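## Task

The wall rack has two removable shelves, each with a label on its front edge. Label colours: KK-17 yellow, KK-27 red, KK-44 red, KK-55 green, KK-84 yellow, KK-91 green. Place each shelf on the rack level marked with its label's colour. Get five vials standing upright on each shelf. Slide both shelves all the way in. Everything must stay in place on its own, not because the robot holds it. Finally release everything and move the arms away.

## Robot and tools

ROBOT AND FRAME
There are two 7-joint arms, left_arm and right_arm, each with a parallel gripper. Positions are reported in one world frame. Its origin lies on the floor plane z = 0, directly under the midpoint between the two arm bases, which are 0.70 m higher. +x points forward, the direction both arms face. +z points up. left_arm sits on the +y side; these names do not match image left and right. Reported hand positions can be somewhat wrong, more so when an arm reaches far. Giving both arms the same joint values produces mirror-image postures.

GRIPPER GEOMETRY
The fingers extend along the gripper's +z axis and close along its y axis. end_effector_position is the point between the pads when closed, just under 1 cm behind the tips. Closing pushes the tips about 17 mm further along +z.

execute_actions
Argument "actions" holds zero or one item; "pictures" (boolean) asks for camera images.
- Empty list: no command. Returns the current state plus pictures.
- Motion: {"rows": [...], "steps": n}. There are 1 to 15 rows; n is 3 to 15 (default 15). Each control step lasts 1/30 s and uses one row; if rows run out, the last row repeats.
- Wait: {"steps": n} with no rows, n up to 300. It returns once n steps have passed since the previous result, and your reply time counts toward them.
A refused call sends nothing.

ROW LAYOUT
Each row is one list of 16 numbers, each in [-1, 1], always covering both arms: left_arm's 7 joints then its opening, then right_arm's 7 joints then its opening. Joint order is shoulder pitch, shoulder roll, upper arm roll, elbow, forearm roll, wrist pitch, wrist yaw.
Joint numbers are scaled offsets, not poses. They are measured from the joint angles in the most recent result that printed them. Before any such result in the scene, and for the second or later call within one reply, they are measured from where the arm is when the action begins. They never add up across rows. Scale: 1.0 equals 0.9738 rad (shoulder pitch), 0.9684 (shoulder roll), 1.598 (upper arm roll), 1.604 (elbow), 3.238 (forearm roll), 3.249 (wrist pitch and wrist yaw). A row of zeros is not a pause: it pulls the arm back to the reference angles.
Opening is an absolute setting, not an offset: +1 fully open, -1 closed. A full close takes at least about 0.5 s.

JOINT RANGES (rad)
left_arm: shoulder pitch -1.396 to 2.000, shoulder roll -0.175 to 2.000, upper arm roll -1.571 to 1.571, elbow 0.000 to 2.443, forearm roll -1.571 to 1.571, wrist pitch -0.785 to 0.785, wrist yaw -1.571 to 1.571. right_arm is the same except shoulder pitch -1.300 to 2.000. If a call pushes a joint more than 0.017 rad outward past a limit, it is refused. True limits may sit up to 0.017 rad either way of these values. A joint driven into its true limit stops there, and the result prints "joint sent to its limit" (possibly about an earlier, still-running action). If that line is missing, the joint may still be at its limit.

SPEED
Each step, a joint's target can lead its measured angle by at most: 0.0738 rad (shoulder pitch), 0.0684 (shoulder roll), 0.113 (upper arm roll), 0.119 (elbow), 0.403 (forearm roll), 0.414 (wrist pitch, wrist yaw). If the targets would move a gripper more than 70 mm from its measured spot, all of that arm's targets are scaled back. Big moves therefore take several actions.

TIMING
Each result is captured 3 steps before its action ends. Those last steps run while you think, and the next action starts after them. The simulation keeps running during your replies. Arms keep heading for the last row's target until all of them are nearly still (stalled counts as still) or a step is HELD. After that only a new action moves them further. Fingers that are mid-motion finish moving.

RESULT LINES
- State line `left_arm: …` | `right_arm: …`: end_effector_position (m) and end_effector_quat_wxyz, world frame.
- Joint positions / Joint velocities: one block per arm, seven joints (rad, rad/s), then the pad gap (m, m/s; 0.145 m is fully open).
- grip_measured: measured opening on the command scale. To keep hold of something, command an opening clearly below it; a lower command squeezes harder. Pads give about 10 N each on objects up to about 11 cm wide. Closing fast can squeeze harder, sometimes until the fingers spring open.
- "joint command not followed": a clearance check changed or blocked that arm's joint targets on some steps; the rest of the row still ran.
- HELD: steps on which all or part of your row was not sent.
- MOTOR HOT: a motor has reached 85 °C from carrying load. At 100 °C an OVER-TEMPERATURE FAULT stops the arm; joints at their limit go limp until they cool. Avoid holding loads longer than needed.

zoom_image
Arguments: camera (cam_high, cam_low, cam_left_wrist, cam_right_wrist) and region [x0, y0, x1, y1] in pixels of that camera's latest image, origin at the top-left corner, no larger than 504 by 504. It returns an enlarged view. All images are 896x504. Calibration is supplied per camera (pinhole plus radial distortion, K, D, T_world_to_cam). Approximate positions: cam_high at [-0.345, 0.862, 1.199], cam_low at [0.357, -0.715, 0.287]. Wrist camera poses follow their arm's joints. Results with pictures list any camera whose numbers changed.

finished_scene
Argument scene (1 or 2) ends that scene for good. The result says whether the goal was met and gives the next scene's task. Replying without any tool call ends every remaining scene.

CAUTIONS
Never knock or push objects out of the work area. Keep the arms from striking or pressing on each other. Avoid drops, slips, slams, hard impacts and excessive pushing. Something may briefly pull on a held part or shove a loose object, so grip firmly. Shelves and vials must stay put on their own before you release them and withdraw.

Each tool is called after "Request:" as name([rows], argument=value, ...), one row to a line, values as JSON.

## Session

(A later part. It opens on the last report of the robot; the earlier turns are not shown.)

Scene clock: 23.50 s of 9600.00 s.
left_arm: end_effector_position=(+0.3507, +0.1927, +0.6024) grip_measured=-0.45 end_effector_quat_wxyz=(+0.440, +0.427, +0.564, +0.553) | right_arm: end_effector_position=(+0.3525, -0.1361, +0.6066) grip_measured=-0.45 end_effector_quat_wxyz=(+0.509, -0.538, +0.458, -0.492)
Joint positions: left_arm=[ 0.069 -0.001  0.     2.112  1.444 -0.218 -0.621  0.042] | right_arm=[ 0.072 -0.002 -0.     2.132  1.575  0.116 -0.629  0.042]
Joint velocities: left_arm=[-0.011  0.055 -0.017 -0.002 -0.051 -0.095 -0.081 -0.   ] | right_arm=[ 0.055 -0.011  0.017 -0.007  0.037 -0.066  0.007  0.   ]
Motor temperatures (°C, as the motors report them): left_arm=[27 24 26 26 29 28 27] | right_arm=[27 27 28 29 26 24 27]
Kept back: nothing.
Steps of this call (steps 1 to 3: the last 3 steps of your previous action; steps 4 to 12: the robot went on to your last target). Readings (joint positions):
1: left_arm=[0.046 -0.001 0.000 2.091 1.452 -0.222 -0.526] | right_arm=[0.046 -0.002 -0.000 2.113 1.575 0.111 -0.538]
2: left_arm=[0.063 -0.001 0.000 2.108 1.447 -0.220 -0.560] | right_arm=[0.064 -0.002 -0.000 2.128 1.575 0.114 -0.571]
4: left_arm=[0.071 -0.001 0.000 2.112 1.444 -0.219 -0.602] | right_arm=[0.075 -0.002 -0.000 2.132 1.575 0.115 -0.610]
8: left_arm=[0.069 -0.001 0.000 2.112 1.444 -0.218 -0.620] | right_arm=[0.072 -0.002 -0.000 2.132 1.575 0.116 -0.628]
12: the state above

Request:
execute_actions([
  {"rows":[[0.02,0,0,-0.014,0,0,0.002,-0.45,0.02,0,0,-0.014,0,0,0.002,-0.45],[0.05,0,0,-0.036,0,0,0.004,-0.45,0.05,0,0,-0.036,0,0,0.004,-0.45],[0.08,0,0,-0.058,0,0,0.006,-0.45,0.08,0,0,-0.058,0,0,0.006,-0.45],[0.11,0,0,-0.081,0,0,0.009,-0.45,0.11,0,0,-0.081,0,0,0.009,-0.45],[0.14,0,0,-0.104,0,0,0.012,-0.45,0.14,0,0,-0.104,0,0,0.012,-0.45],[0.17,0,0,-0.128,0,0,0.015,-0.45,0.17,0,0,-0.128,0,0,0.015,-0.45],[0.2,0,0,-0.152,0,0,0.018,-0.45,0.2,0,0,-0.152,0,0,0.018,-0.45],[0.23,0,0,-0.177,0,0,0.021,-0.45,0.23,0,0,-0.177,0,0,0.021,-0.45],[0.255,0,0,-0.198,0,0,0.023,-0.45,0.255,0,0,-0.198,0,0,0.023,-0.45],[0.277,0,0,-0.217,0,0,0.025,-0.45,0.277,0,0,-0.217,0,0,0.025,-0.45],[0.292,0,0,-0.23,0,0,0.027,-0.45,0.292,0,0,-0.23,0,0,0.027,-0.45],[0.3,0,0,-0.237,0,0,0.027,-0.45,0.3,0,0,-0.237,0,0,0.027,-0.45]]},
])

Request:
execute_actions([
  {"steps":8},
])

Request:
execute_actions([
  {"rows":[[0,0,0,0,0,0,0,-0.52,0,0,0,0,0,0,0,-0.52],[0,0,0,0,0,0,0,-0.6,0,0,0,0,0,0,0,-0.6],[0,0,0,0,0,0,0,-0.66,0,0,0,0,0,0,0,-0.66],[0,0,0,0,0,0,0,-0.7,0,0,0,0,0,0,0,-0.7],[0,0,0,0,0,0,0,-0.74,0,0,0,0,0,0,0,-0.74],[0,0,0,0,0,0,0,-0.78,0,0,0,0,0,0,0,-0.78],[0,0,0,0,0,0,0,-0.84,0,0,0,0,0,0,0,-0.84],[0,0,0,0,0,0,0,-0.92,0,0,0,0,0,0,0,-0.92],[0,0,0,0,0,0,0,-1,0,0,0,0,0,0,0,-1]],"steps":12},
])

Request:
execute_actions([
  {"rows":[[0,0,0,0.008,-0.001,0,0.001,-1,0,0,0,0.008,0,0,0.001,-1],[-0.006,0,0,0.015,-0.002,0,0,-1,-0.006,0,0,0.015,0,0,0,-1],[-0.016,0,0,0.024,-0.002,0,-0.002,-1,-0.016,0,0,0.024,0,0,-0.002,-1],[-0.027,0,0,0.035,-0.003,0.001,-0.004,-1,-0.027,0,0,0.035,0,0,-0.004,-1],[-0.041,0,0,0.048,-0.003,0.001,-0.006,-1,-0.041,0,0,0.048,0,0,-0.006,-1],[-0.056,0,0,0.062,-0.004,0.001,-0.009,-1,-0.056,0,0,0.062,0,0.001,-0.009,-1],[-0.071,0,0,0.076,-0.004,0.002,-0.012,-1,-0.071,0,0,0.076,0,0.001,-0.012,-1],[-0.087,0,0,0.092,-0.005,0.002,-0.014,-1,-0.087,0,0,0.092,0,0.001,-0.014,-1],[-0.103,0,0,0.107,-0.005,0.002,-0.017,-1,-0.103,0,0,0.107,0,0.001,-0.017,-1],[-0.119,0,0,0.121,-0.006,0.003,-0.02,-1,-0.119,0,0,0.121,0,0.002,-0.02,-1],[-0.132,0,0,0.134,-0.006,0.003,-0.022,-1,-0.132,0,0,0.134,0,0.002,-0.022,-1],[-0.146,0,0,0.147,-0.007,0.003,-0.024,-1,-0.146,0,0,0.147,0,0.002,-0.024,-1],[-0.156,0,0,0.156,-0.007,0.004,-0.026,-1,-0.156,0,0,0.156,0,0.002,-0.026,-1],[-0.163,0,0,0.163,-0.007,0.004,-0.027,-1,-0.163,0,0,0.163,0,0.002,-0.027,-1],[-0.166,0,0,0.166,-0.007,0.004,-0.027,-1,-0.166,0,0,0.166,0,0.002,-0.027,-1]]},
])

Request:
execute_actions([
  {"rows":[[-0.001,0,0,0.009,-0.002,0,0.002,-1,-0.001,0,0,0.009,0,0.002,0.001,-1],[-0.008,0,0,0.014,-0.002,0,0.001,-1,-0.008,0,0,0.014,0,0.002,0.001,-1],[-0.019,0,0,0.022,-0.002,0,0.001,-1,-0.019,0,0,0.022,0,0.002,0,-1],[-0.033,0,0,0.032,-0.002,0,0,-1,-0.033,0,0,0.032,0,0.002,-0.001,-1],[-0.05,0,0,0.043,-0.002,0,-0.001,-1,-0.05,0,0,0.043,0,0.002,-0.002,-1],[-0.068,0,0,0.056,-0.003,0,-0.002,-1,-0.068,0,0,0.056,0,0.002,-0.003,-1],[-0.086,0,0,0.068,-0.003,0,-0.002,-1,-0.086,0,0,0.068,0,0.002,-0.003,-1],[-0.105,0,0,0.082,-0.003,0,-0.003,-1,-0.105,0,0,0.082,0,0.002,-0.004,-1],[-0.124,0,0,0.095,-0.003,0,-0.004,-1,-0.124,0,0,0.095,0,0.002,-0.005,-1],[-0.142,0,0,0.108,-0.003,0,-0.005,-1,-0.142,0,0,0.108,0,0.002,-0.006,-1],[-0.159,0,0,0.119,-0.004,0,-0.006,-1,-0.159,0,0,0.119,0,0.002,-0.007,-1],[-0.175,0,0,0.131,-0.004,0,-0.006,-1,-0.175,0,0,0.131,0,0.002,-0.007,-1],[-0.187,0,0,0.139,-0.004,0,-0.007,-1,-0.187,0,0,0.139,0,0.002,-0.008,-1],[-0.195,0,0,0.145,-0.004,0,-0.007,-1,-0.195,0,0,0.145,0,0.002,-0.008,-1],[-0.199,0,0,0.148,-0.004,0,-0.007,-1,-0.199,0,0,0.148,0,0.002,-0.008,-1]]},
])

Request:
execute_actions([
  {"steps":9},
], pictures=true)

Scene clock: 24.63 s of 9600.00 s.
left_arm: end_effector_position=(+0.4232, +0.1928, +0.6006) grip_measured=-0.45 end_effector_quat_wxyz=(+0.434, +0.433, +0.560, +0.557) | right_arm: end_effector_position=(+0.4252, -0.1351, +0.6050) grip_measured=-0.45 end_effector_quat_wxyz=(+0.511, -0.538, +0.460, -0.487)
Joint positions: left_arm=[ 0.362 -0.001  0.     1.736  1.444 -0.219 -0.543  0.042] | right_arm=[ 0.366 -0.002 -0.     1.755  1.575  0.116 -0.551  0.042]
Joint velocities: left_arm=[ 0.077 -0.055 -0.032 -0.217 -0.037  0.022  0.007  0.   ] | right_arm=[ 0.121  0.033  0.017 -0.227 -0.007  0.022  0.066  0.   ]
Motor temperatures (°C, as the motors report them): left_arm=[27 24 26 26 29 28 27] | right_arm=[27 27 28 29 26 24 27]
Steps of this call (steps 1 to 22: the robot went on to your last target; steps 23 to 34: the first 12 steps of this action). Readings (joint positions):
23: left_arm=[0.079 -0.001 0.000 2.101 1.444 -0.219 -0.620] | right_arm=[0.082 -0.002 -0.000 2.120 1.575 0.116 -0.628]
24: left_arm=[0.109 -0.001 0.000 2.067 1.444 -0.219 -0.617] | right_arm=[0.112 -0.002 -0.000 2.086 1.575 0.116 -0.625]
26: left_arm=[0.178 -0.001 0.000 1.988 1.444 -0.219 -0.606] | right_arm=[0.182 -0.002 -0.000 2.008 1.575 0.116 -0.614]
30: left_arm=[0.291 -0.001 0.000 1.835 1.444 -0.219 -0.571] | right_arm=[0.294 -0.002 -0.000 1.855 1.575 0.116 -0.578]
34: the state above

Scene clock: 24.90 s of 9600.00 s.
left_arm: end_effector_position=(+0.4234, +0.1928, +0.6008) grip_measured=-0.45 end_effector_quat_wxyz=(+0.434, +0.432, +0.560, +0.558) | right_arm: end_effector_position=(+0.4254, -0.1351, +0.6052) grip_measured=-0.45 end_effector_quat_wxyz=(+0.512, -0.538, +0.459, -0.488)
Joint positions: left_arm=[ 0.363 -0.001  0.     1.734  1.444 -0.219 -0.539  0.042] | right_arm=[ 0.366 -0.002 -0.     1.753  1.575  0.116 -0.547  0.042]
Joint velocities: left_arm=[-0.033  0.011  0.002 -0.002 -0.007 -0.022 -0.051  0.   ] | right_arm=[-0.011  0.011 -0.012 -0.017 -0.051  0.007 -0.007 -0.   ]
Motor temperatures (°C, as the motors report them): left_arm=[27 24 26 26 29 28 27] | right_arm=[27 27 28 29 26 24 27]
Kept back: nothing.
Steps of this call (steps 1 to 3: the last 3 steps of your previous action; steps 4 to 8: the robot went on to your last target). Readings (joint positions):
1: left_arm=[0.363 -0.001 0.000 1.734 1.444 -0.219 -0.542] | right_arm=[0.366 -0.002 -0.000 1.753 1.575 0.116 -0.549]
2: left_arm=[0.363 -0.001 0.000 1.734 1.444 -0.219 -0.541] | right_arm=[0.366 -0.002 -0.000 1.753 1.575 0.116 -0.548]
4: left_arm=[0.363 -0.001 0.000 1.734 1.444 -0.219 -0.540] | right_arm=[0.366 -0.002 -0.000 1.753 1.575 0.116 -0.547]
8: the state above

Scene clock: 25.20 s of 9600.00 s.
left_arm: end_effector_position=(+0.4234, +0.1928, +0.6009) grip_measured=-0.76 end_effector_quat_wxyz=(+0.434, +0.432, +0.559, +0.558) | right_arm: end_effector_position=(+0.4255, -0.1351, +0.6059) grip_measured=-0.74 end_effector_quat_wxyz=(+0.512, -0.536, +0.459, -0.489)
Joint positions: left_arm=[ 0.363 -0.001  0.     1.734  1.444 -0.219 -0.538  0.018] | right_arm=[ 0.367 -0.003 -0.     1.754  1.575  0.114 -0.545  0.019]
Joint velocities: left_arm=[-0.011  0.033 -0.022 -0.007 -0.066  0.081  0.081  0.   ] | right_arm=[ 0.077 -0.077  0.012 -0.007 -0.007 -0.037 -0.037 -0.   ]
Motor temperatures (°C, as the motors report them): left_arm=[27 24 26 26 29 28 27] | right_arm=[27 27 28 29 26 24 27]
Steps of this call (steps 1 to 9: the first 9 steps of this action). Readings (joint positions):
1: left_arm=[0.363 -0.001 0.000 1.734 1.444 -0.219 -0.539] | right_arm=[0.366 -0.002 -0.000 1.753 1.575 0.116 -0.547]
2: left_arm=[0.363 -0.001 0.000 1.734 1.444 -0.219 -0.539] | right_arm=[0.366 -0.002 -0.000 1.753 1.575 0.116 -0.547]
4: left_arm=[0.363 -0.001 0.000 1.734 1.444 -0.219 -0.539] | right_arm=[0.366 -0.002 -0.000 1.753 1.575 0.116 -0.547]
8: left_arm=[0.363 -0.001 0.000 1.734 1.444 -0.219 -0.538] | right_arm=[0.367 -0.003 -0.000 1.754 1.575 0.114 -0.545]
9: the state above

Scene clock: 25.70 s of 9600.00 s.
left_arm: end_effector_position=(+0.3840, +0.1921, +0.6059) grip_measured=-0.76 end_effector_quat_wxyz=(+0.438, +0.431, +0.561, +0.555) | right_arm: end_effector_position=(+0.3854, -0.1354, +0.6143) grip_measured=-0.75 end_effector_quat_wxyz=(+0.513, -0.534, +0.455, -0.494)
Joint positions: left_arm=[ 0.219 -0.002  0.     1.958  1.437 -0.21  -0.619  0.018] | right_arm=[ 0.225 -0.004 -0.     1.981  1.575  0.116 -0.617  0.019]
Joint velocities: left_arm=[-0.341 -0.055 -0.022  0.505 -0.066  0.081 -0.11   0.   ] | right_arm=[-0.473 -0.055 -0.022  0.505 -0.066 -0.007 -0.183  0.001]
Motor temperatures (°C, as the motors report them): left_arm=[28 24 26 26 29 28 27] | right_arm=[27 27 28 29 26 24 27]
Steps of this call (steps 1 to 3: the last 3 steps of your previous action; steps 4 to 15: the first 12 steps of this action, its rows measured from where the robot was after step 3). Readings (joint positions):
3: left_arm=[0.363 -0.001 0.000 1.734 1.444 -0.219 -0.538] | right_arm=[0.367 -0.003 -0.000 1.754 1.575 0.114 -0.545]
4: left_arm=[0.362 -0.001 0.000 1.737 1.444 -0.219 -0.540] | right_arm=[0.366 -0.003 -0.000 1.757 1.575 0.113 -0.546]
5: left_arm=[0.358 -0.001 0.000 1.745 1.445 -0.219 -0.543] | right_arm=[0.363 -0.003 -0.000 1.767 1.575 0.113 -0.548]
7: left_arm=[0.335 -0.002 0.000 1.779 1.446 -0.219 -0.554] | right_arm=[0.342 -0.003 -0.000 1.802 1.575 0.113 -0.556]
11: left_arm=[0.275 -0.002 0.000 1.868 1.443 -0.215 -0.587] | right_arm=[0.282 -0.004 -0.000 1.890 1.575 0.113 -0.586]
15: the state above

Scene clock: 26.20 s of 9600.00 s.
left_arm: end_effector_position=(+0.3370, +0.1915, +0.6064) grip_measured=-0.76 end_effector_quat_wxyz=(+0.439, +0.431, +0.564, +0.550) | right_arm: end_effector_position=(+0.3379, -0.1354, +0.6170) grip_measured=-0.75 end_effector_quat_wxyz=(+0.513, -0.534, +0.453, -0.497)
Joint positions: left_arm=[ 0.025 -0.003 -0.     2.19   1.436 -0.207 -0.663  0.018] | right_arm=[ 0.034 -0.005 -0.001  2.216  1.575  0.119 -0.657  0.019]
Joint velocities: left_arm=[-0.429 -0.099 -0.027  0.457 -0.037  0.022 -0.066  0.   ] | right_arm=[-0.495 -0.011 -0.002  0.447  0.051  0.037 -0.007  0.   ]
Motor temperatures (°C, as the motors report them): left_arm=[28 24 26 26 29 28 27] | right_arm=[27 27 28 29 26 24 27]
Steps of this call (steps 1 to 3: the last 3 steps of your previous action; steps 4 to 15: the first 12 steps of this action, its rows measured from where the robot was after step 3). Readings (joint positions):
3: left_arm=[0.198 -0.002 0.000 1.991 1.435 -0.208 -0.635] | right_arm=[0.204 -0.004 -0.000 2.015 1.575 0.116 -0.632]
4: left_arm=[0.196 -0.002 0.000 1.995 1.436 -0.208 -0.637] | right_arm=[0.203 -0.005 -0.000 2.019 1.575 0.116 -0.634]
5: left_arm=[0.190 -0.002 0.000 2.002 1.436 -0.208 -0.639] | right_arm=[0.199 -0.005 -0.000 2.028 1.575 0.116 -0.634]
7: left_arm=[0.165 -0.002 0.000 2.032 1.438 -0.208 -0.642] | right_arm=[0.173 -0.005 -0.000 2.057 1.575 0.116 -0.638]
11: left_arm=[0.092 -0.003 -0.000 2.109 1.438 -0.208 -0.654] | right_arm=[0.101 -0.005 -0.000 2.136 1.575 0.118 -0.648]
15: the state above

Scene clock: 26.50 s of 9600.00 s.
left_arm: end_effector_position=(+0.3308, +0.1913, +0.6074) grip_measured=-0.76 end_effector_quat_wxyz=(+0.439, +0.431, +0.564, +0.550) | right_arm: end_effector_position=(+0.3316, -0.1354, +0.6182) grip_measured=-0.75 end_effector_quat_wxyz=(+0.513, -0.534, +0.452, -0.497)
Joint positions: left_arm=[-0.    -0.003 -0.001  2.221  1.435 -0.207 -0.669  0.018] | right_arm=[ 0.009 -0.005 -0.001  2.247  1.575  0.119 -0.662  0.019]
Joint velocities: left_arm=[-0.033 -0.055 -0.027 -0.012  0.022  0.007 -0.037 -0.   ] | right_arm=[ 0.165  0.033  0.002 -0.012  0.007  0.066  0.007 -0.   ]
Motor temperatures (°C, as the motors report them): left_arm=[28 24 26 26 29 28 27] | right_arm=[27 27 28 29 26 24 27]
Kept back: nothing.
Steps of this call (steps 1 to 3: the last 3 steps of your previous action; steps 4 to 9: the robot went on to your last target). Readings (joint positions):
1: left_arm=[0.011 -0.003 -0.001 2.205 1.436 -0.207 -0.666] | right_arm=[0.020 -0.005 -0.001 2.231 1.575 0.119 -0.659]
2: left_arm=[0.003 -0.003 -0.001 2.215 1.436 -0.207 -0.667] | right_arm=[0.012 -0.005 -0.001 2.241 1.575 0.119 -0.660]
4: left_arm=[-0.000 -0.003 -0.001 2.221 1.436 -0.207 -0.668] | right_arm=[0.009 -0.005 -0.001 2.247 1.575 0.119 -0.661]
8: left_arm=[-0.000 -0.003 -0.001 2.221 1.435 -0.207 -0.669] | right_arm=[0.009 -0.005 -0.001 2.247 1.575 0.119 -0.662]
9: the state above
camera_calibration (this result's frames):
cam_left_wrist: T_world_to_cam=[[-0.33334, -0.0644088, 0.940604, -0.452239], [0.0801543, -0.995988, -0.0397955, 0.20007], [0.939393, 0.0621281, 0.337165, -0.470914], [0, 0, 0, 1]] pos_world=[0.275588, 0.199396, 0.592116]
cam_right_wrist: T_world_to_cam=[[0.360474, -0.00381887, -0.932761, 0.458388], [-0.254838, 0.961544, -0.102421, 0.290482], [0.897283, 0.274623, 0.345639, -0.422019], [0, 0, 0, 1]] pos_world=[0.287459, -0.161664, 0.603184]

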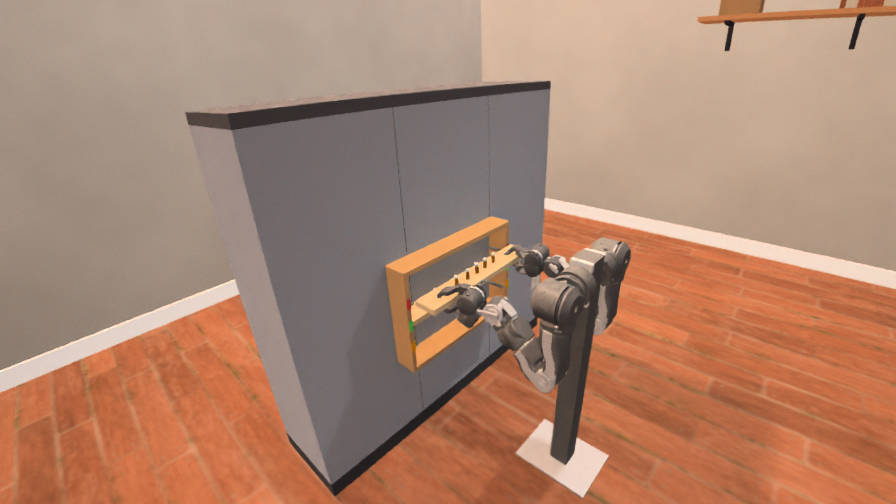

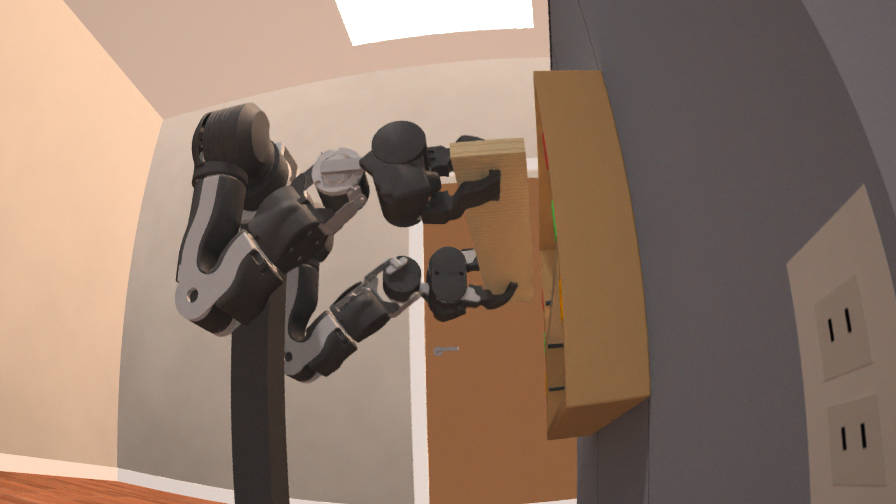

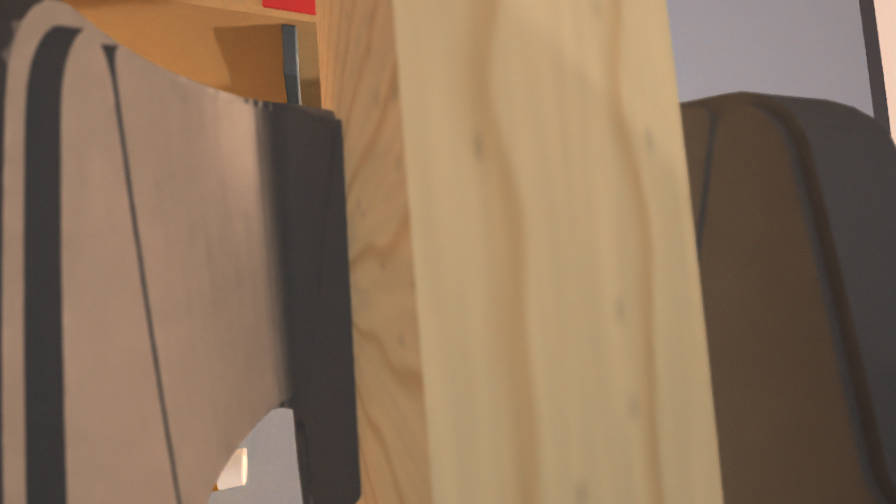

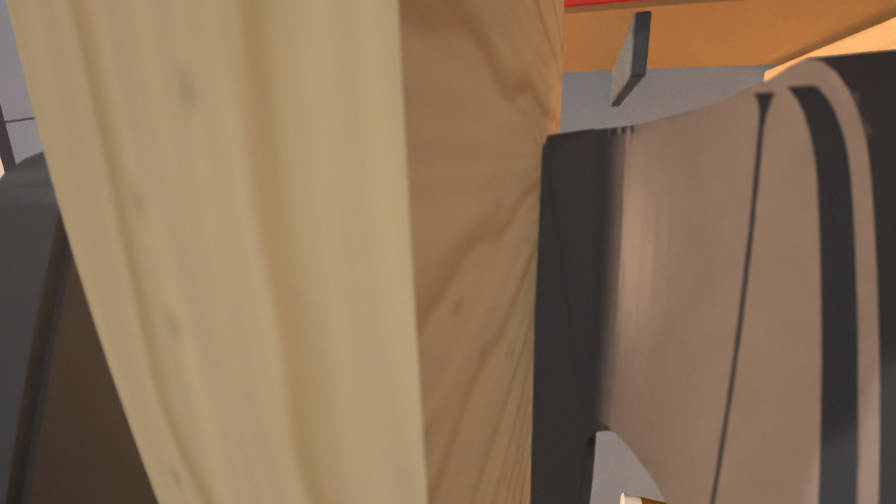

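Request:
execute_actions([
  {"rows":[[-0.001,0,0,0.002,-0.001,0,0.01,-1,-0.002,0,0,0.001,0,0,0.006,-1],[-0.008,0,0,-0.004,0,-0.001,0.02,-1,-0.01,0,0,-0.005,0,0,0.016,-1],[-0.02,0,0,-0.013,0.002,-0.002,0.031,-1,-0.022,0.001,0,-0.015,0,0,0.027,-1],[-0.034,0,0,-0.023,0.004,-0.003,0.042,-1,-0.037,0.001,0,-0.025,0,-0.001,0.037,-1],[-0.05,0,0,-0.034,0.006,-0.004,0.054,-1,-0.054,0.001,0,-0.036,0,-0.001,0.049,-1],[-0.069,0,0,-0.047,0.008,-0.005,0.066,-1,-0.074,0.002,0,-0.049,0,-0.001,0.06,-1],[-0.087,0,0,-0.06,0.011,-0.006,0.079,-1,-0.093,0.002,0,-0.062,0,-0.002,0.072,-1],[-0.107,0,0,-0.073,0.013,-0.007,0.091,-1,-0.114,0.002,0,-0.076,0,-0.002,0.085,-1],[-0.126,0,0,-0.086,0.015,-0.008,0.103,-1,-0.135,0.003,0,-0.089,0,-0.002,0.096,-1],[-0.145,0,0,-0.099,0.017,-0.009,0.114,-1,-0.154,0.003,0,-0.102,0,-0.003,0.106,-1],[-0.161,0,0,-0.11,0.019,-0.01,0.125,-1,-0.172,0.003,0,-0.113,0,-0.003,0.117,-1],[-0.177,0,0,-0.121,0.02,-0.011,0.133,-1,-0.189,0.004,0,-0.125,0,-0.003,0.124,-1],[-0.19,0,0,-0.13,0.021,-0.011,0.138,-1,-0.202,0.004,0,-0.133,0,-0.003,0.129,-1],[-0.198,0,0,-0.135,0.022,-0.011,0.141,-1,-0.211,0.004,0,-0.139,0,-0.003,0.132,-1],[-0.202,0,0,-0.138,0.022,-0.011,0.141,-1,-0.215,0.004,0,-0.142,0,-0.003,0.132,-1]]},
])

Request:
execute_actions([
  {"steps":10},
])

Scene clock: 27.20 s of 9600.00 s.
left_arm: end_effector_position=(+0.3277, +0.1923, +0.5392) grip_measured=-0.76 end_effector_quat_wxyz=(+0.431, +0.435, +0.563, +0.555) | right_arm: end_effector_position=(+0.3299, -0.1343, +0.5443) grip_measured=-0.76 end_effector_quat_wxyz=(+0.517, -0.533, +0.469, -0.477)
Joint positions: left_arm=[-0.176 -0.003 -0.001  2.026  1.499 -0.242 -0.299  0.018] | right_arm=[-0.176 -0.004 -0.002  2.05   1.575  0.107 -0.311  0.018]
Joint velocities: left_arm=[-0.385 -0.033 -0.022 -0.398  0.139 -0.081  0.623 -0.001] | right_arm=[-0.495 -0.011  0.007 -0.462  0.066  0.022  0.608 -0.   ]
Motor temperatures (°C, as the motors report them): left_arm=[28 24 26 26 29 28 27] | right_arm=[27 27 28 29 26 24 27]
Steps of this call (steps 1 to 9: the robot went on to your last target; steps 10 to 21: the first 12 steps of this action). Readings (joint positions):
10: left_arm=[-0.002 -0.003 -0.001 2.221 1.437 -0.207 -0.665] | right_arm=[0.008 -0.006 -0.002 2.247 1.575 0.119 -0.660]
11: left_arm=[-0.007 -0.003 -0.001 2.217 1.439 -0.208 -0.646] | right_arm=[0.003 -0.006 -0.002 2.244 1.575 0.118 -0.643]
13: left_arm=[-0.031 -0.003 -0.001 2.189 1.447 -0.214 -0.585] | right_arm=[-0.023 -0.006 -0.002 2.213 1.575 0.116 -0.586]
17: left_arm=[-0.106 -0.003 -0.001 2.104 1.473 -0.229 -0.443] | right_arm=[-0.102 -0.006 -0.002 2.129 1.575 0.110 -0.449]
21: the state above

Scene clock: 27.53 s of 9600.00 s.
left_arm: end_effector_position=(+0.3252, +0.1924, +0.5289) grip_measured=-0.76 end_effector_quat_wxyz=(+0.432, +0.434, +0.561, +0.557) | right_arm: end_effector_position=(+0.3275, -0.1342, +0.5330) grip_measured=-0.76 end_effector_quat_wxyz=(+0.519, -0.532, +0.470, -0.476)
Joint positions: left_arm=[-0.201 -0.003 -0.001  1.994  1.511 -0.246 -0.234  0.018] | right_arm=[-0.204 -0.003 -0.002  2.017  1.575  0.106 -0.25   0.018]
Joint velocities: left_arm=[-0.011 -0.055  0.002 -0.017 -0.022  0.037  0.007  0.   ] | right_arm=[-0.077 -0.033 -0.007 -0.007 -0.007  0.037 -0.066 -0.   ]
Motor temperatures (°C, as the motors report them): left_arm=[28 24 26 26 29 28 27] | right_arm=[27 27 28 29 26 24 27]
Kept back: nothing.
Steps of this call (steps 1 to 3: the last 3 steps of your previous action; steps 4 to 10: the robot went on to your last target). Readings (joint positions):
1: left_arm=[-0.189 -0.003 -0.001 2.011 1.503 -0.243 -0.275] | right_arm=[-0.190 -0.003 -0.002 2.034 1.575 0.107 -0.288]
2: left_arm=[-0.199 -0.003 -0.001 2.000 1.507 -0.244 -0.259] | right_arm=[-0.201 -0.003 -0.002 2.024 1.575 0.107 -0.273]
4: left_arm=[-0.204 -0.003 -0.001 1.994 1.511 -0.245 -0.247] | right_arm=[-0.206 -0.003 -0.002 2.017 1.575 0.106 -0.261]
8: left_arm=[-0.201 -0.003 -0.001 1.994 1.511 -0.246 -0.235] | right_arm=[-0.204 -0.003 -0.002 2.017 1.575 0.106 -0.250]
10: the state above

Request:
execute_actions([
  {"rows":[[0.004,0,0,-0.001,0,0,0.012,-1,0.003,0,0,-0.002,0,0,0.01,-1],[0.005,0,0,-0.008,0.001,0,0.018,-1,0.004,0,0,-0.009,0,0,0.016,-1],[0.006,0,0,-0.02,0.003,0,0.026,-1,0.004,0,0,-0.021,0,0,0.024,-1],[0.007,0,0,-0.035,0.005,0,0.034,-1,0.005,0,0,-0.035,0,0,0.032,-1],[0.008,0,0,-0.052,0.007,0,0.043,-1,0.005,0,0,-0.052,0,0,0.041,-1],[0.01,0,0,-0.071,0.01,0,0.053,-1,0.006,0,0,-0.071,0,0,0.05,-1],[0.011,0,0,-0.09,0.012,0,0.063,-1,0.006,0,0,-0.089,0,0,0.06,-1],[0.012,0,0,-0.11,0.014,0,0.073,-1,0.007,0,0,-0.109,0,0,0.07,-1],[0.014,0,0,-0.131,0.016,0,0.082,-1,0.008,0,0,-0.129,0,0,0.079,-1],[0.015,0,0,-0.15,0.018,0,0.09,-1,0.008,0,0,-0.147,-0.001,0,0.087,-1],[0.016,0,0,-0.167,0.018,0,0.099,-1,0.009,0,0,-0.164,-0.002,0,0.096,-1],[0.017,0,0,-0.184,0.018,0,0.105,-1,0.009,0,0,-0.181,-0.003,0,0.102,-1],[0.018,0,0,-0.196,0.018,0,0.109,-1,0.01,0,0,-0.193,-0.003,0,0.106,-1],[0.019,0,0,-0.205,0.018,0,0.111,-1,0.01,0,0,-0.201,-0.003,0,0.108,-1],[0.019,0,0,-0.209,0.018,0,0.111,-1,0.01,0,0,-0.2056,-0.003,0,0.108,-1]]},
])

Request:
execute_actions([
  {"steps":10},
], pictures=true)

Scene clock: 28.23 s of 9600.00 s.
left_arm: end_effector_position=(+0.3327, +0.1922, +0.4690) grip_measured=-0.76 end_effector_quat_wxyz=(+0.430, +0.436, +0.557, +0.561) | right_arm: end_effector_position=(+0.3345, -0.1350, +0.4711) grip_measured=-0.76 end_effector_quat_wxyz=(+0.521, -0.528, +0.477, -0.471)
Joint positions: left_arm=[-0.19  -0.003 -0.     1.701  1.572 -0.252  0.058  0.018] | right_arm=[-0.2   -0.002 -0.     1.728  1.565  0.101  0.03   0.018]
Joint velocities: left_arm=[ 0.077  0.011  0.027 -0.632 -0.037 -0.037  0.447 -0.001] | right_arm=[ 0.033 -0.011 -0.002 -0.618 -0.022 -0.11   0.418 -0.   ]
Motor temperatures (°C, as the motors report them): left_arm=[27 24 26 26 29 28 27] | right_arm=[27 27 28 29 26 24 27]
Steps of this call (steps 1 to 9: the robot went on to your last target; steps 10 to 21: the first 12 steps of this action). Readings (joint positions):
10: left_arm=[-0.201 -0.003 -0.001 1.992 1.514 -0.247 -0.228] | right_arm=[-0.204 -0.003 -0.002 2.015 1.575 0.106 -0.243]
11: left_arm=[-0.201 -0.003 -0.001 1.985 1.516 -0.247 -0.212] | right_arm=[-0.203 -0.003 -0.002 2.008 1.575 0.106 -0.228]
13: left_arm=[-0.197 -0.003 -0.001 1.944 1.525 -0.249 -0.167] | right_arm=[-0.201 -0.003 -0.002 1.967 1.575 0.105 -0.184]
17: left_arm=[-0.194 -0.003 -0.000 1.820 1.552 -0.251 -0.055] | right_arm=[-0.201 -0.003 -0.001 1.845 1.573 0.103 -0.078]
21: the state above

Scene clock: 28.57 s of 9600.00 s.
left_arm: end_effector_position=(+0.3328, +0.1921, +0.4616) grip_measured=-0.76 end_effector_quat_wxyz=(+0.429, +0.437, +0.552, +0.566) | right_arm: end_effector_position=(+0.3338, -0.1352, +0.4615) grip_measured=-0.76 end_effector_quat_wxyz=(+0.523, -0.526, +0.478, -0.470)
Joint positions: left_arm=[-0.186 -0.003 -0.     1.656  1.572 -0.252  0.108  0.018] | right_arm=[-0.2   -0.002 -0.     1.682  1.565  0.1    0.077  0.018]
Joint velocities: left_arm=[-0.033  0.033  0.007  0.012  0.066  0.095 -0.022  0.   ] | right_arm=[ 0.099 -0.033 -0.002 -0.002 -0.007 -0.037 -0.022 -0.   ]
Motor temperatures (°C, as the motors report them): left_arm=[27 24 26 26 29 28 27] | right_arm=[27 27 28 29 26 24 28]
Kept back: nothing.
Steps of this call (steps 1 to 3: the last 3 steps of your previous action; steps 4 to 10: the robot went on to your last target). Readings (joint positions):
1: left_arm=[-0.189 -0.003 -0.000 1.680 1.572 -0.252 0.077] | right_arm=[-0.200 -0.002 -0.000 1.706 1.565 0.101 0.048]
2: left_arm=[-0.189 -0.003 -0.000 1.664 1.572 -0.252 0.089] | right_arm=[-0.200 -0.002 -0.000 1.691 1.565 0.100 0.059]
4: left_arm=[-0.189 -0.003 -0.000 1.656 1.572 -0.252 0.099] | right_arm=[-0.200 -0.002 -0.000 1.682 1.565 0.100 0.067]
8: left_arm=[-0.186 -0.003 -0.000 1.656 1.572 -0.252 0.108] | right_arm=[-0.200 -0.002 -0.000 1.682 1.565 0.100 0.077]
10: the state above
camera_calibration (this result's frames):
cam_left_wrist: T_world_to_cam=[[-0.339077, -0.10953, 0.934361, -0.300891], [0.0872975, -0.992577, -0.0846744, 0.212591], [0.936699, 0.0528562, 0.346122, -0.425172], [0, 0, 0, 1]] pos_world=[0.277675, 0.200529, 0.446303]
cam_right_wrist: T_world_to_cam=[[0.323894, 0.0611554, -0.944115, 0.337721], [-0.259736, 0.965314, -0.0265779, 0.24192], [0.909742, 0.253829, 0.328543, -0.369017], [0, 0, 0, 1]] pos_world=[0.28916, -0.160515, 0.446515]

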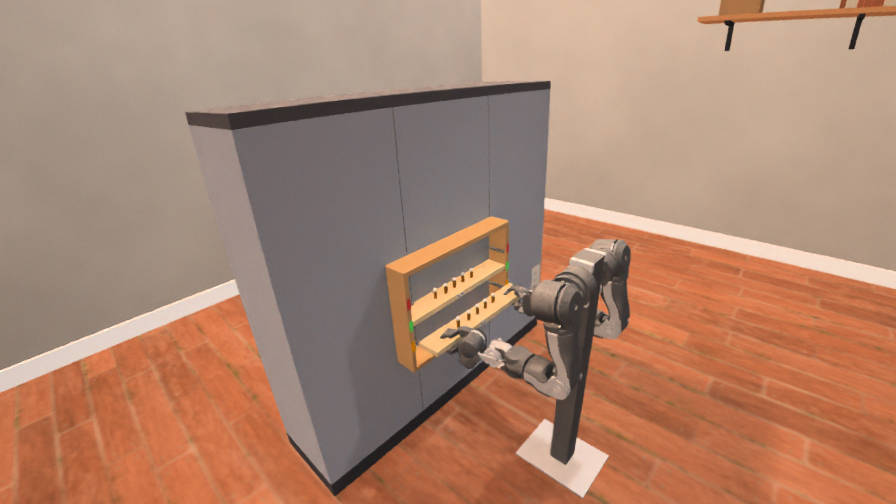

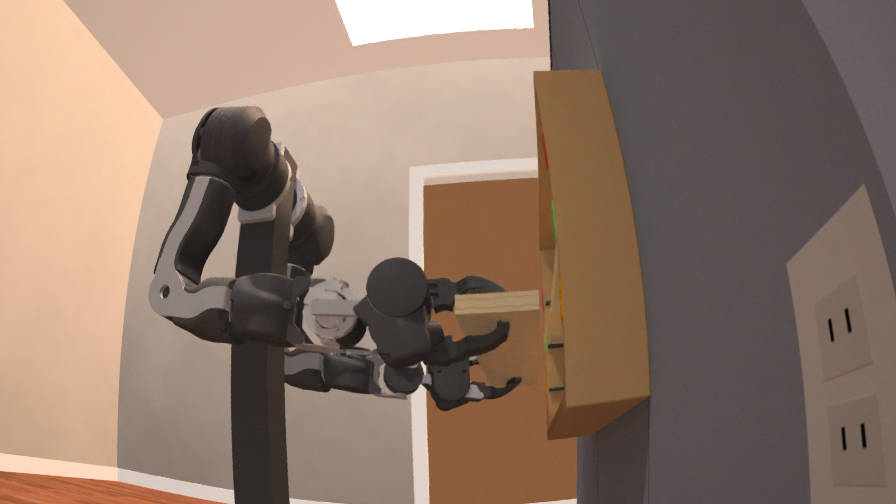

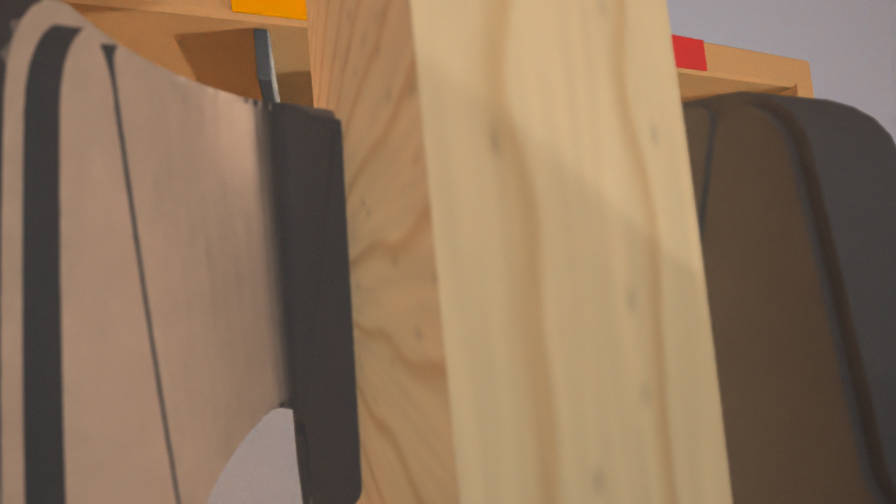

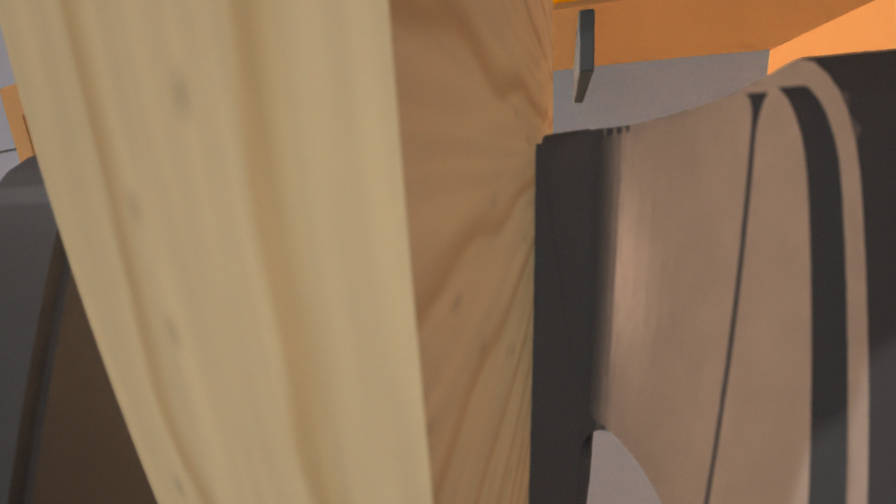

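Request:
execute_actions([
  {"rows":[[0.009,0,0,0,0,0,0.004,-1,0.01,0,0,0.002,0,0,0.007,-1],[0.017,0,0,-0.004,0,0,0.003,-1,0.018,0,0,-0.001,0,0,0.007,-1],[0.03,0,0,-0.011,0,0,0.002,-1,0.031,0,0,-0.007,0,0,0.007,-1],[0.046,0,0,-0.02,0,0,0.001,-1,0.047,0,0,-0.015,0,0,0.006,-1],[0.064,0,0,-0.03,0,0,0,-1,0.066,0,0,-0.025,0,0,0.006,-1],[0.085,0,0,-0.042,0,0,0,-1,0.088,0,0,-0.037,0,0,0.005,-1],[0.106,0,0,-0.054,0,0,-0.001,-1,0.109,0,0,-0.049,0,0,0.005,-1],[0.128,0,0,-0.067,0,0,-0.001,-1,0.131,0,0,-0.062,0,0,0.004,-1],[0.15,0,0,-0.08,0,0,-0.001,-1,0.154,0,0,-0.075,0,0,0.004,-1],[0.171,0,0,-0.093,0,0,-0.001,-1,0.175,0,0,-0.088,0,0,0.004,-1],[0.19,0,0,-0.104,0,0,-0.001,-1,0.194,0,0,-0.099,0,0,0.004,-1],[0.208,0,0,-0.116,0,0,-0.001,-1,0.213,0,0,-0.111,0,0,0.004,-1],[0.222,0,0,-0.124,0,0,-0.001,-1,0.227,0,0,-0.12,0,0,0.004,-1],[0.231,0,0,-0.13,0,0,-0.001,-1,0.236,0,0,-0.126,0,0,0.004,-1],[0.236,0,0,-0.133,0,0,-0.001,-1,0.241,0,0,-0.1285,0,0,0.004,-1]]},
])

Request:
execute_actions([
  {"steps":8},
])

Scene clock: 29.27 s of 9600.00 s.
left_arm: end_effector_position=(+0.3766, +0.1925, +0.4623) grip_measured=-0.76 end_effector_quat_wxyz=(+0.431, +0.434, +0.552, +0.567) | right_arm: end_effector_position=(+0.3779, -0.1355, +0.4644) grip_measured=-0.76 end_effector_quat_wxyz=(+0.525, -0.523, +0.474, -0.476)
Joint positions: left_arm=[ 0.013 -0.003 -0.     1.474  1.572 -0.256  0.097  0.018] | right_arm=[-0.    -0.002 -0.     1.505  1.563  0.097  0.07   0.018]
Joint velocities: left_arm=[ 0.473  0.055  0.007 -0.447  0.007 -0.022 -0.095  0.   ] | right_arm=[ 0.385 -0.055  0.007 -0.452  0.022  0.007 -0.066  0.   ]
Motor temperatures (°C, as the motors report them): left_arm=[27 24 26 26 29 28 27] | right_arm=[27 27 28 29 26 24 28]
Steps of this call (steps 1 to 9: the robot went on to your last target; steps 10 to 21: the first 12 steps of this action). Readings (joint positions):
10: left_arm=[-0.185 -0.003 -0.000 1.655 1.572 -0.253 0.108] | right_arm=[-0.199 -0.002 -0.000 1.682 1.565 0.099 0.077]
11: left_arm=[-0.179 -0.003 -0.000 1.652 1.572 -0.253 0.108] | right_arm=[-0.194 -0.002 -0.000 1.680 1.565 0.099 0.077]
13: left_arm=[-0.147 -0.003 -0.000 1.627 1.572 -0.254 0.106] | right_arm=[-0.163 -0.002 -0.000 1.658 1.564 0.098 0.077]
17: left_arm=[-0.064 -0.003 -0.000 1.553 1.572 -0.255 0.100] | right_arm=[-0.079 -0.002 -0.000 1.584 1.563 0.098 0.074]
21: the state above

Scene clock: 29.53 s of 9600.00 s.
left_arm: end_effector_position=(+0.3832, +0.1926, +0.4625) grip_measured=-0.76 end_effector_quat_wxyz=(+0.431, +0.434, +0.552, +0.567) | right_arm: end_effector_position=(+0.3847, -0.1357, +0.4646) grip_measured=-0.76 end_effector_quat_wxyz=(+0.525, -0.523, +0.474, -0.476)
Joint positions: left_arm=[ 0.043 -0.003  0.     1.444  1.572 -0.256  0.096  0.018] | right_arm=[ 0.031 -0.002 -0.     1.474  1.563  0.097  0.07   0.018]
Joint velocities: left_arm=[ 0.033  0.033 -0.002 -0.012 -0.037  0.037 -0.007  0.   ] | right_arm=[ 0.055 -0.033 -0.012 -0.012 -0.007  0.007 -0.022  0.   ]
Motor temperatures (°C, as the motors report them): left_arm=[27 24 26 26 29 28 27] | right_arm=[27 27 28 29 26 24 28]
Kept back: nothing.
Steps of this call (steps 1 to 3: the last 3 steps of your previous action; steps 4 to 8: the robot went on to your last target). Readings (joint positions):
1: left_arm=[0.028 -0.003 0.000 1.459 1.572 -0.256 0.096] | right_arm=[0.016 -0.002 -0.000 1.489 1.563 0.097 0.070]
2: left_arm=[0.038 -0.003 0.000 1.450 1.572 -0.256 0.096] | right_arm=[0.026 -0.002 -0.000 1.480 1.563 0.097 0.070]
4: left_arm=[0.043 -0.003 0.000 1.444 1.572 -0.256 0.096] | right_arm=[0.031 -0.002 -0.000 1.475 1.563 0.097 0.070]
8: the state above

Request:
execute_actions([
  {"rows":[[0.006,0,0,-0.004,0,0,0.002,-1,0.008,0,0,-0.002,0,0,0.005,-1],[0.014,0,0,-0.01,0,0,0.003,-1,0.016,0,0,-0.008,0,0,0.007,-1],[0.026,0,0,-0.02,0,0,0.005,-1,0.028,0,0,-0.018,0,0,0.008,-1],[0.041,0,0,-0.032,0,0,0.007,-1,0.044,0,0,-0.03,0,0,0.01,-1],[0.058,0,0,-0.046,0,0,0.009,-1,0.061,0,0,-0.043,0,0,0.011,-1],[0.078,0,0,-0.062,0,0,0.011,-1,0.081,0,0,-0.059,0,0,0.013,-1],[0.097,0,0,-0.078,0,0,0.012,-1,0.101,0,0,-0.074,0,0,0.015,-1],[0.118,0,0,-0.095,0,0,0.014,-1,0.122,0,0,-0.091,0,0,0.017,-1],[0.138,0,0,-0.111,0,0,0.016,-1,0.143,0,0,-0.108,0,0,0.018,-1],[0.158,0,0,-0.127,0,0,0.017,-1,0.162,0,0,-0.123,0,0,0.02,-1],[0.175,0,0,-0.142,0,0,0.019,-1,0.18,0,0,-0.138,0,0,0.022,-1],[0.192,0,0,-0.156,0,0,0.02,-1,0.198,0,0,-0.152,0,0,0.023,-1],[0.205,0,0,-0.167,0,0,0.021,-1,0.211,0,0,-0.163,0,0,0.024,-1],[0.214,0,0,-0.174,0,0,0.022,-1,0.22,0,0,-0.17,0,0,0.025,-1],[0.218,0,0,-0.178,0,0,0.022,-1,0.224,0,0,-0.1735,0,0,0.025,-1]]},
])

Request:
execute_actions([
  {"steps":8},
])

Request:
execute_actions([
  {"rows":[[0,0,0,0,0,0,0,-0.88,0,0,0,0,0,0,0,-0.88],[0,0,0,0,0,0,0,-0.79,0,0,0,0,0,0,0,-0.79],[0,0,0,0,0,0,0,-0.75,0,0,0,0,0,0,0,-0.75],[0,0,0,0,0,0,0,-0.72,0,0,0,0,0,0,0,-0.72],[0,0,0,0,0,0,0,-0.68,0,0,0,0,0,0,0,-0.68],[0,0,0,0,0,0,0,-0.62,0,0,0,0,0,0,0,-0.62],[0,0,0,0,0,0,0,-0.54,0,0,0,0,0,0,0,-0.54],[0,0,0,0,0,0,0,-0.45,0,0,0,0,0,0,0,-0.45]],"steps":11},
])

Request:
execute_actions([
  {"rows":[[-0.03,0,0,0.022,0,0,-0.002,-0.45,-0.03,0,0,0.022,0,0,-0.002,-0.45],[-0.07,0,0,0.051,0,0,-0.004,-0.45,-0.07,0,0,0.051,0,0,-0.004,-0.45],[-0.12,0,0,0.087,0,0,-0.006,-0.45,-0.12,0,0,0.087,0,0,-0.006,-0.45],[-0.17,0,0,0.121,0,0,-0.008,-0.45,-0.17,0,0,0.121,0,0,-0.008,-0.45],[-0.22,0,0,0.153,0,0,-0.008,-0.45,-0.22,0,0,0.153,0,0,-0.008,-0.45],[-0.27,0,0,0.183,0,0,-0.008,-0.45,-0.27,0,0,0.183,0,0,-0.008,-0.45],[-0.32,0,0,0.213,0,0,-0.008,-0.45,-0.32,0,0,0.213,0,0,-0.008,-0.45],[-0.37,0,0,0.243,0,0,-0.008,-0.45,-0.37,0,0,0.243,0,0,-0.008,-0.45],[-0.42,0,0,0.273,0,0,-0.008,-0.2,-0.42,0,0,0.273,0,0,-0.008,-0.2],[-0.47,0,0,0.303,0,0,-0.008,0,-0.47,0,0,0.303,0,0,-0.008,0],[-0.52,0,0,0.333,0,0,-0.008,0.2,-0.52,0,0,0.333,0,0,-0.008,0.2],[-0.57,0,0,0.363,0,0,-0.008,0.4,-0.57,0,0,0.363,0,0,-0.008,0.4],[-0.62,0,0,0.393,0,0,-0.008,0.6,-0.62,0,0,0.393,0,0,-0.008,0.6],[-0.66,0,0,0.417,0,0,-0.008,0.8,-0.66,0,0,0.417,0,0,-0.008,0.8],[-0.68,0,0,0.43,0,0,-0.008,1,-0.68,0,0,0.43,0,0,-0.008,1]]},
])

Request:
execute_actions([
  {"steps":10},
], pictures=true)

Scene clock: 30.70 s of 9600.00 s.
left_arm: end_effector_position=(+0.4218, +0.1928, +0.4531) grip_measured=-0.75 end_effector_quat_wxyz=(+0.423, +0.440, +0.552, +0.568) | right_arm: end_effector_position=(+0.4243, -0.1363, +0.4570) grip_measured=-0.76 end_effector_quat_wxyz=(+0.523, -0.523, +0.476, -0.475)
Joint positions: left_arm=[ 0.228 -0.003  0.001  1.199  1.572 -0.26   0.144  0.019] | right_arm=[ 0.217 -0.001 -0.     1.234  1.56   0.094  0.119  0.018]
Joint velocities: left_arm=[ 0.363 -0.033  0.007 -0.525  0.022 -0.051 -0.066  0.005] | right_arm=[ 0.385 -0.033  0.022 -0.54  -0.066  0.022  0.051  0.   ]
Motor temperatures (°C, as the motors report them): left_arm=[28 24 26 26 29 28 27] | right_arm=[27 27 28 29 26 24 28]
Steps of this call (steps 1 to 23: the robot went on to your last target; steps 24 to 35: the first 12 steps of this action). Readings (joint positions):
24: left_arm=[0.045 -0.003 0.000 1.441 1.572 -0.257 0.096] | right_arm=[0.031 -0.002 -0.000 1.473 1.563 0.096 0.070]
25: left_arm=[0.050 -0.003 0.000 1.432 1.572 -0.257 0.096] | right_arm=[0.036 -0.002 -0.000 1.463 1.563 0.096 0.071]
27: left_arm=[0.075 -0.003 0.000 1.395 1.572 -0.257 0.100] | right_arm=[0.061 -0.002 -0.000 1.426 1.563 0.095 0.075]
31: left_arm=[0.156 -0.003 0.000 1.297 1.572 -0.259 0.121] | right_arm=[0.142 -0.002 -0.000 1.330 1.563 0.094 0.093]
35: the state above

Scene clock: 30.97 s of 9600.00 s.
left_arm: end_effector_position=(+0.4276, +0.1929, +0.4532) grip_measured=-0.75 end_effector_quat_wxyz=(+0.423, +0.440, +0.551, +0.569) | right_arm: end_effector_position=(+0.4301, -0.1364, +0.4572) grip_measured=-0.76 end_effector_quat_wxyz=(+0.524, -0.523, +0.475, -0.476)
Joint positions: left_arm=[ 0.256 -0.003  0.001  1.161  1.572 -0.26   0.155  0.019] | right_arm=[ 0.245 -0.    -0.     1.197  1.559  0.094  0.131  0.018]
Joint velocities: left_arm=[-0.055 -0.033 -0.012 -0.012  0.007 -0.007 -0.037 -0.   ] | right_arm=[-0.011 -0.011 -0.007  0.002  0.037  0.037  0.051 -0.   ]
Motor temperatures (°C, as the motors report them): left_arm=[28 24 26 26 29 28 27] | right_arm=[27 27 28 29 26 24 28]
Kept back: nothing.
Steps of this call (steps 1 to 3: the last 3 steps of your previous action; steps 4 to 8: the robot went on to your last target). Readings (joint positions):
1: left_arm=[0.241 -0.003 0.001 1.180 1.572 -0.260 0.148] | right_arm=[0.231 -0.000 -0.000 1.215 1.559 0.094 0.124]
2: left_arm=[0.251 -0.003 0.001 1.169 1.572 -0.260 0.151] | right_arm=[0.241 -0.000 -0.000 1.204 1.559 0.094 0.127]
4: left_arm=[0.256 -0.003 0.001 1.162 1.572 -0.260 0.155] | right_arm=[0.245 -0.000 -0.000 1.197 1.559 0.094 0.131]
8: the state above

Scene clock: 31.23 s of 9600.00 s.
left_arm: end_effector_position=(+0.4275, +0.1929, +0.4524) grip_measured=-0.45 end_effector_quat_wxyz=(+0.422, +0.441, +0.552, +0.568) | right_arm: end_effector_position=(+0.4301, -0.1363, +0.4570) grip_measured=-0.45 end_effector_quat_wxyz=(+0.523, -0.523, +0.475, -0.476)
Joint positions: left_arm=[ 0.256 -0.003  0.001  1.161  1.572 -0.26   0.152  0.042] | right_arm=[ 0.245 -0.    -0.     1.197  1.557  0.094  0.13   0.042]
Joint velocities: left_arm=[ 0.011 -0.033 -0.017  0.002  0.007  0.022 -0.051  0.031] | right_arm=[-0.011  0.011  0.007 -0.007 -0.022  0.037 -0.022  0.03 ]
Motor temperatures (°C, as the motors report them): left_arm=[28 24 26 26 29 28 27] | right_arm=[28 27 28 29 26 24 28]
Steps of this call (steps 1 to 8: the first 8 steps of this action). Readings (joint positions):
1: left_arm=[0.256 -0.003 0.001 1.161 1.572 -0.260 0.155] | right_arm=[0.245 -0.000 -0.000 1.197 1.557 0.094 0.130]
2: left_arm=[0.256 -0.003 0.001 1.161 1.572 -0.260 0.154] | right_arm=[0.245 -0.000 -0.000 1.197 1.557 0.094 0.130]
4: left_arm=[0.256 -0.003 0.001 1.161 1.572 -0.260 0.152] | right_arm=[0.245 -0.000 -0.000 1.197 1.557 0.094 0.130]
8: the state above

Scene clock: 31.73 s of 9600.00 s.
left_arm: end_effector_position=(+0.3074, +0.1936, +0.4573) grip_measured=+0.13 end_effector_quat_wxyz=(+0.421, +0.442, +0.556, +0.565) | right_arm: end_effector_position=(+0.3100, -0.1364, +0.4637) grip_measured=+0.13 end_effector_quat_wxyz=(+0.521, -0.526, +0.477, -0.475)
Joint positions: left_arm=[-0.3   -0.003  0.001  1.734  1.572 -0.259  0.125  0.085] | right_arm=[-0.31  -0.    -0.     1.771  1.557  0.094  0.103  0.085]
Joint velocities: left_arm=[-1.44   0.011  0.002  1.223  0.037  0.022  0.081  0.324] | right_arm=[-1.396 -0.033 -0.012  1.214  0.022 -0.022  0.125  0.324]
Motor temperatures (°C, as the motors report them): left_arm=[28 24 26 26 29 28 27] | right_arm=[28 27 28 29 26 24 28]
Steps of this call (steps 1 to 3: the last 3 steps of your previous action; steps 4 to 15: the first 12 steps of this action, its rows measured from where the robot was after step 3). Readings (joint positions):
3: left_arm=[0.256 -0.003 0.001 1.161 1.572 -0.260 0.152] | right_arm=[0.245 -0.000 -0.000 1.197 1.557 0.094 0.130]
4: left_arm=[0.240 -0.003 0.001 1.186 1.572 -0.259 0.148] | right_arm=[0.230 -0.000 -0.000 1.222 1.557 0.094 0.126]
5: left_arm=[0.202 -0.003 0.001 1.239 1.572 -0.259 0.146] | right_arm=[0.191 -0.000 -0.000 1.275 1.557 0.094 0.124]
7: left_arm=[0.094 -0.003 0.001 1.351 1.571 -0.259 0.137] | right_arm=[0.084 -0.000 -0.000 1.388 1.557 0.094 0.116]
11: left_arm=[-0.105 -0.003 0.001 1.541 1.572 -0.259 0.125] | right_arm=[-0.116 -0.000 -0.000 1.577 1.557 0.094 0.103]
15: the state above

Scene clock: 32.07 s of 9600.00 s.
left_arm: end_effector_position=(+0.2856, +0.1938, +0.4690) grip_measured=+1.00 end_effector_quat_wxyz=(+0.423, +0.439, +0.554, +0.567) | right_arm: end_effector_position=(+0.2883, -0.1364, +0.4757) grip_measured=+1.00 end_effector_quat_wxyz=(+0.523, -0.524, +0.474, -0.477)
Joint positions: left_arm=[-0.406 -0.003  0.001  1.851  1.572 -0.26   0.125  0.145] | right_arm=[-0.417 -0.    -0.     1.888  1.557  0.094  0.103  0.145]
Joint velocities: left_arm=[ 0.011  0.033 -0.012  0.012 -0.022  0.007 -0.007 -0.   ] | right_arm=[-0.099  0.033 -0.002 -0.002 -0.051 -0.066 -0.007  0.   ]
Motor temperatures (°C, as the motors report them): left_arm=[28 24 26 27 29 28 27] | right_arm=[27 27 28 29 26 24 28]
Kept back: nothing.
Steps of this call (steps 1 to 3: the last 3 steps of your previous action; steps 4 to 10: the robot went on to your last target). Readings (joint positions):
1: left_arm=[-0.350 -0.003 0.001 1.781 1.572 -0.259 0.124] | right_arm=[-0.360 -0.000 -0.000 1.818 1.557 0.094 0.103]
2: left_arm=[-0.393 -0.003 0.001 1.823 1.572 -0.259 0.124] | right_arm=[-0.404 -0.000 -0.000 1.859 1.557 0.094 0.103]
4: left_arm=[-0.416 -0.003 0.001 1.851 1.572 -0.260 0.125] | right_arm=[-0.427 -0.000 -0.000 1.888 1.557 0.094 0.103]
8: left_arm=[-0.405 -0.003 0.001 1.851 1.572 -0.260 0.125] | right_arm=[-0.416 -0.000 -0.000 1.888 1.557 0.094 0.103]
10: the state above
camera_calibration (this result's frames):
cam_left_wrist: T_world_to_cam=[[-0.329374, -0.117572, 0.936851, -0.326079], [0.0948503, -0.991318, -0.0910608, 0.219631], [0.939423, 0.0588675, 0.337666, -0.381565], [0, 0, 0, 1]] pos_world=[0.230217, 0.201848, 0.454329]
cam_right_wrist: T_world_to_cam=[[0.337415, 0.0524267, -0.939895, 0.358821], [-0.254378, 0.966381, -0.0374159, 0.235406], [0.906335, 0.251714, 0.339408, -0.336401], [0, 0, 0, 1]] pos_world=[0.243702, -0.161627, 0.460239]

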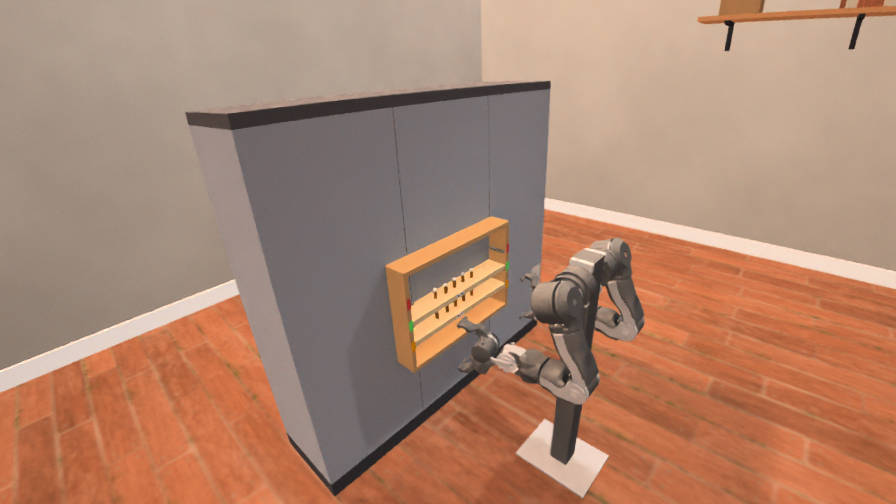

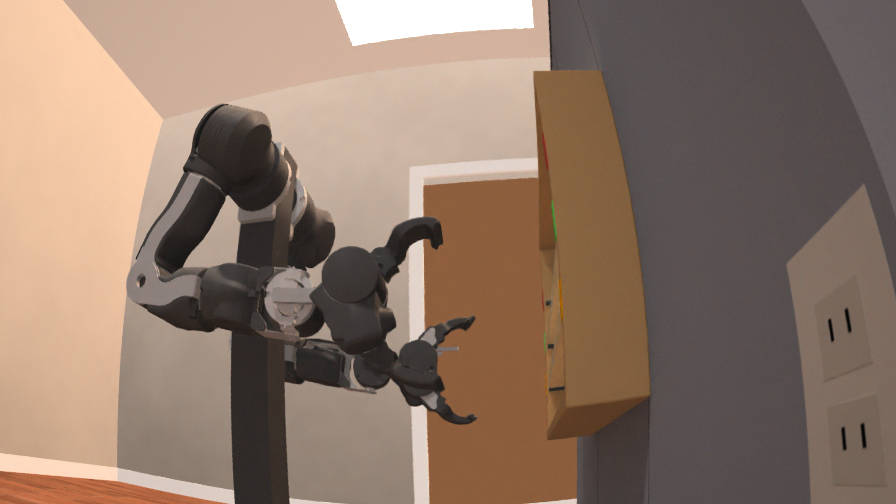

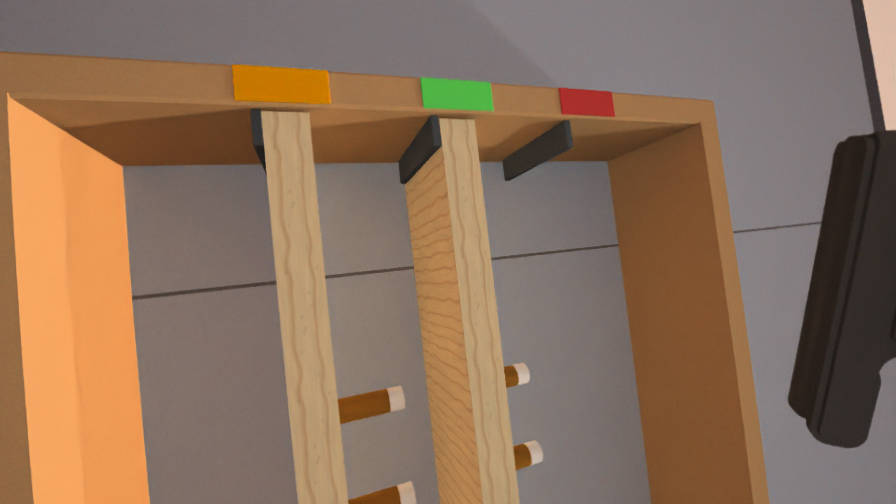

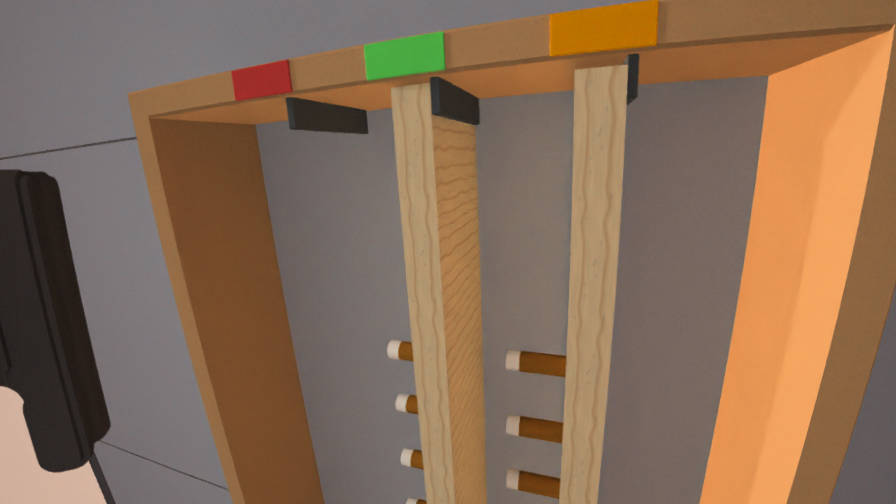

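Request:
finished_scene(scene=1)

The scene is finished: the task was done.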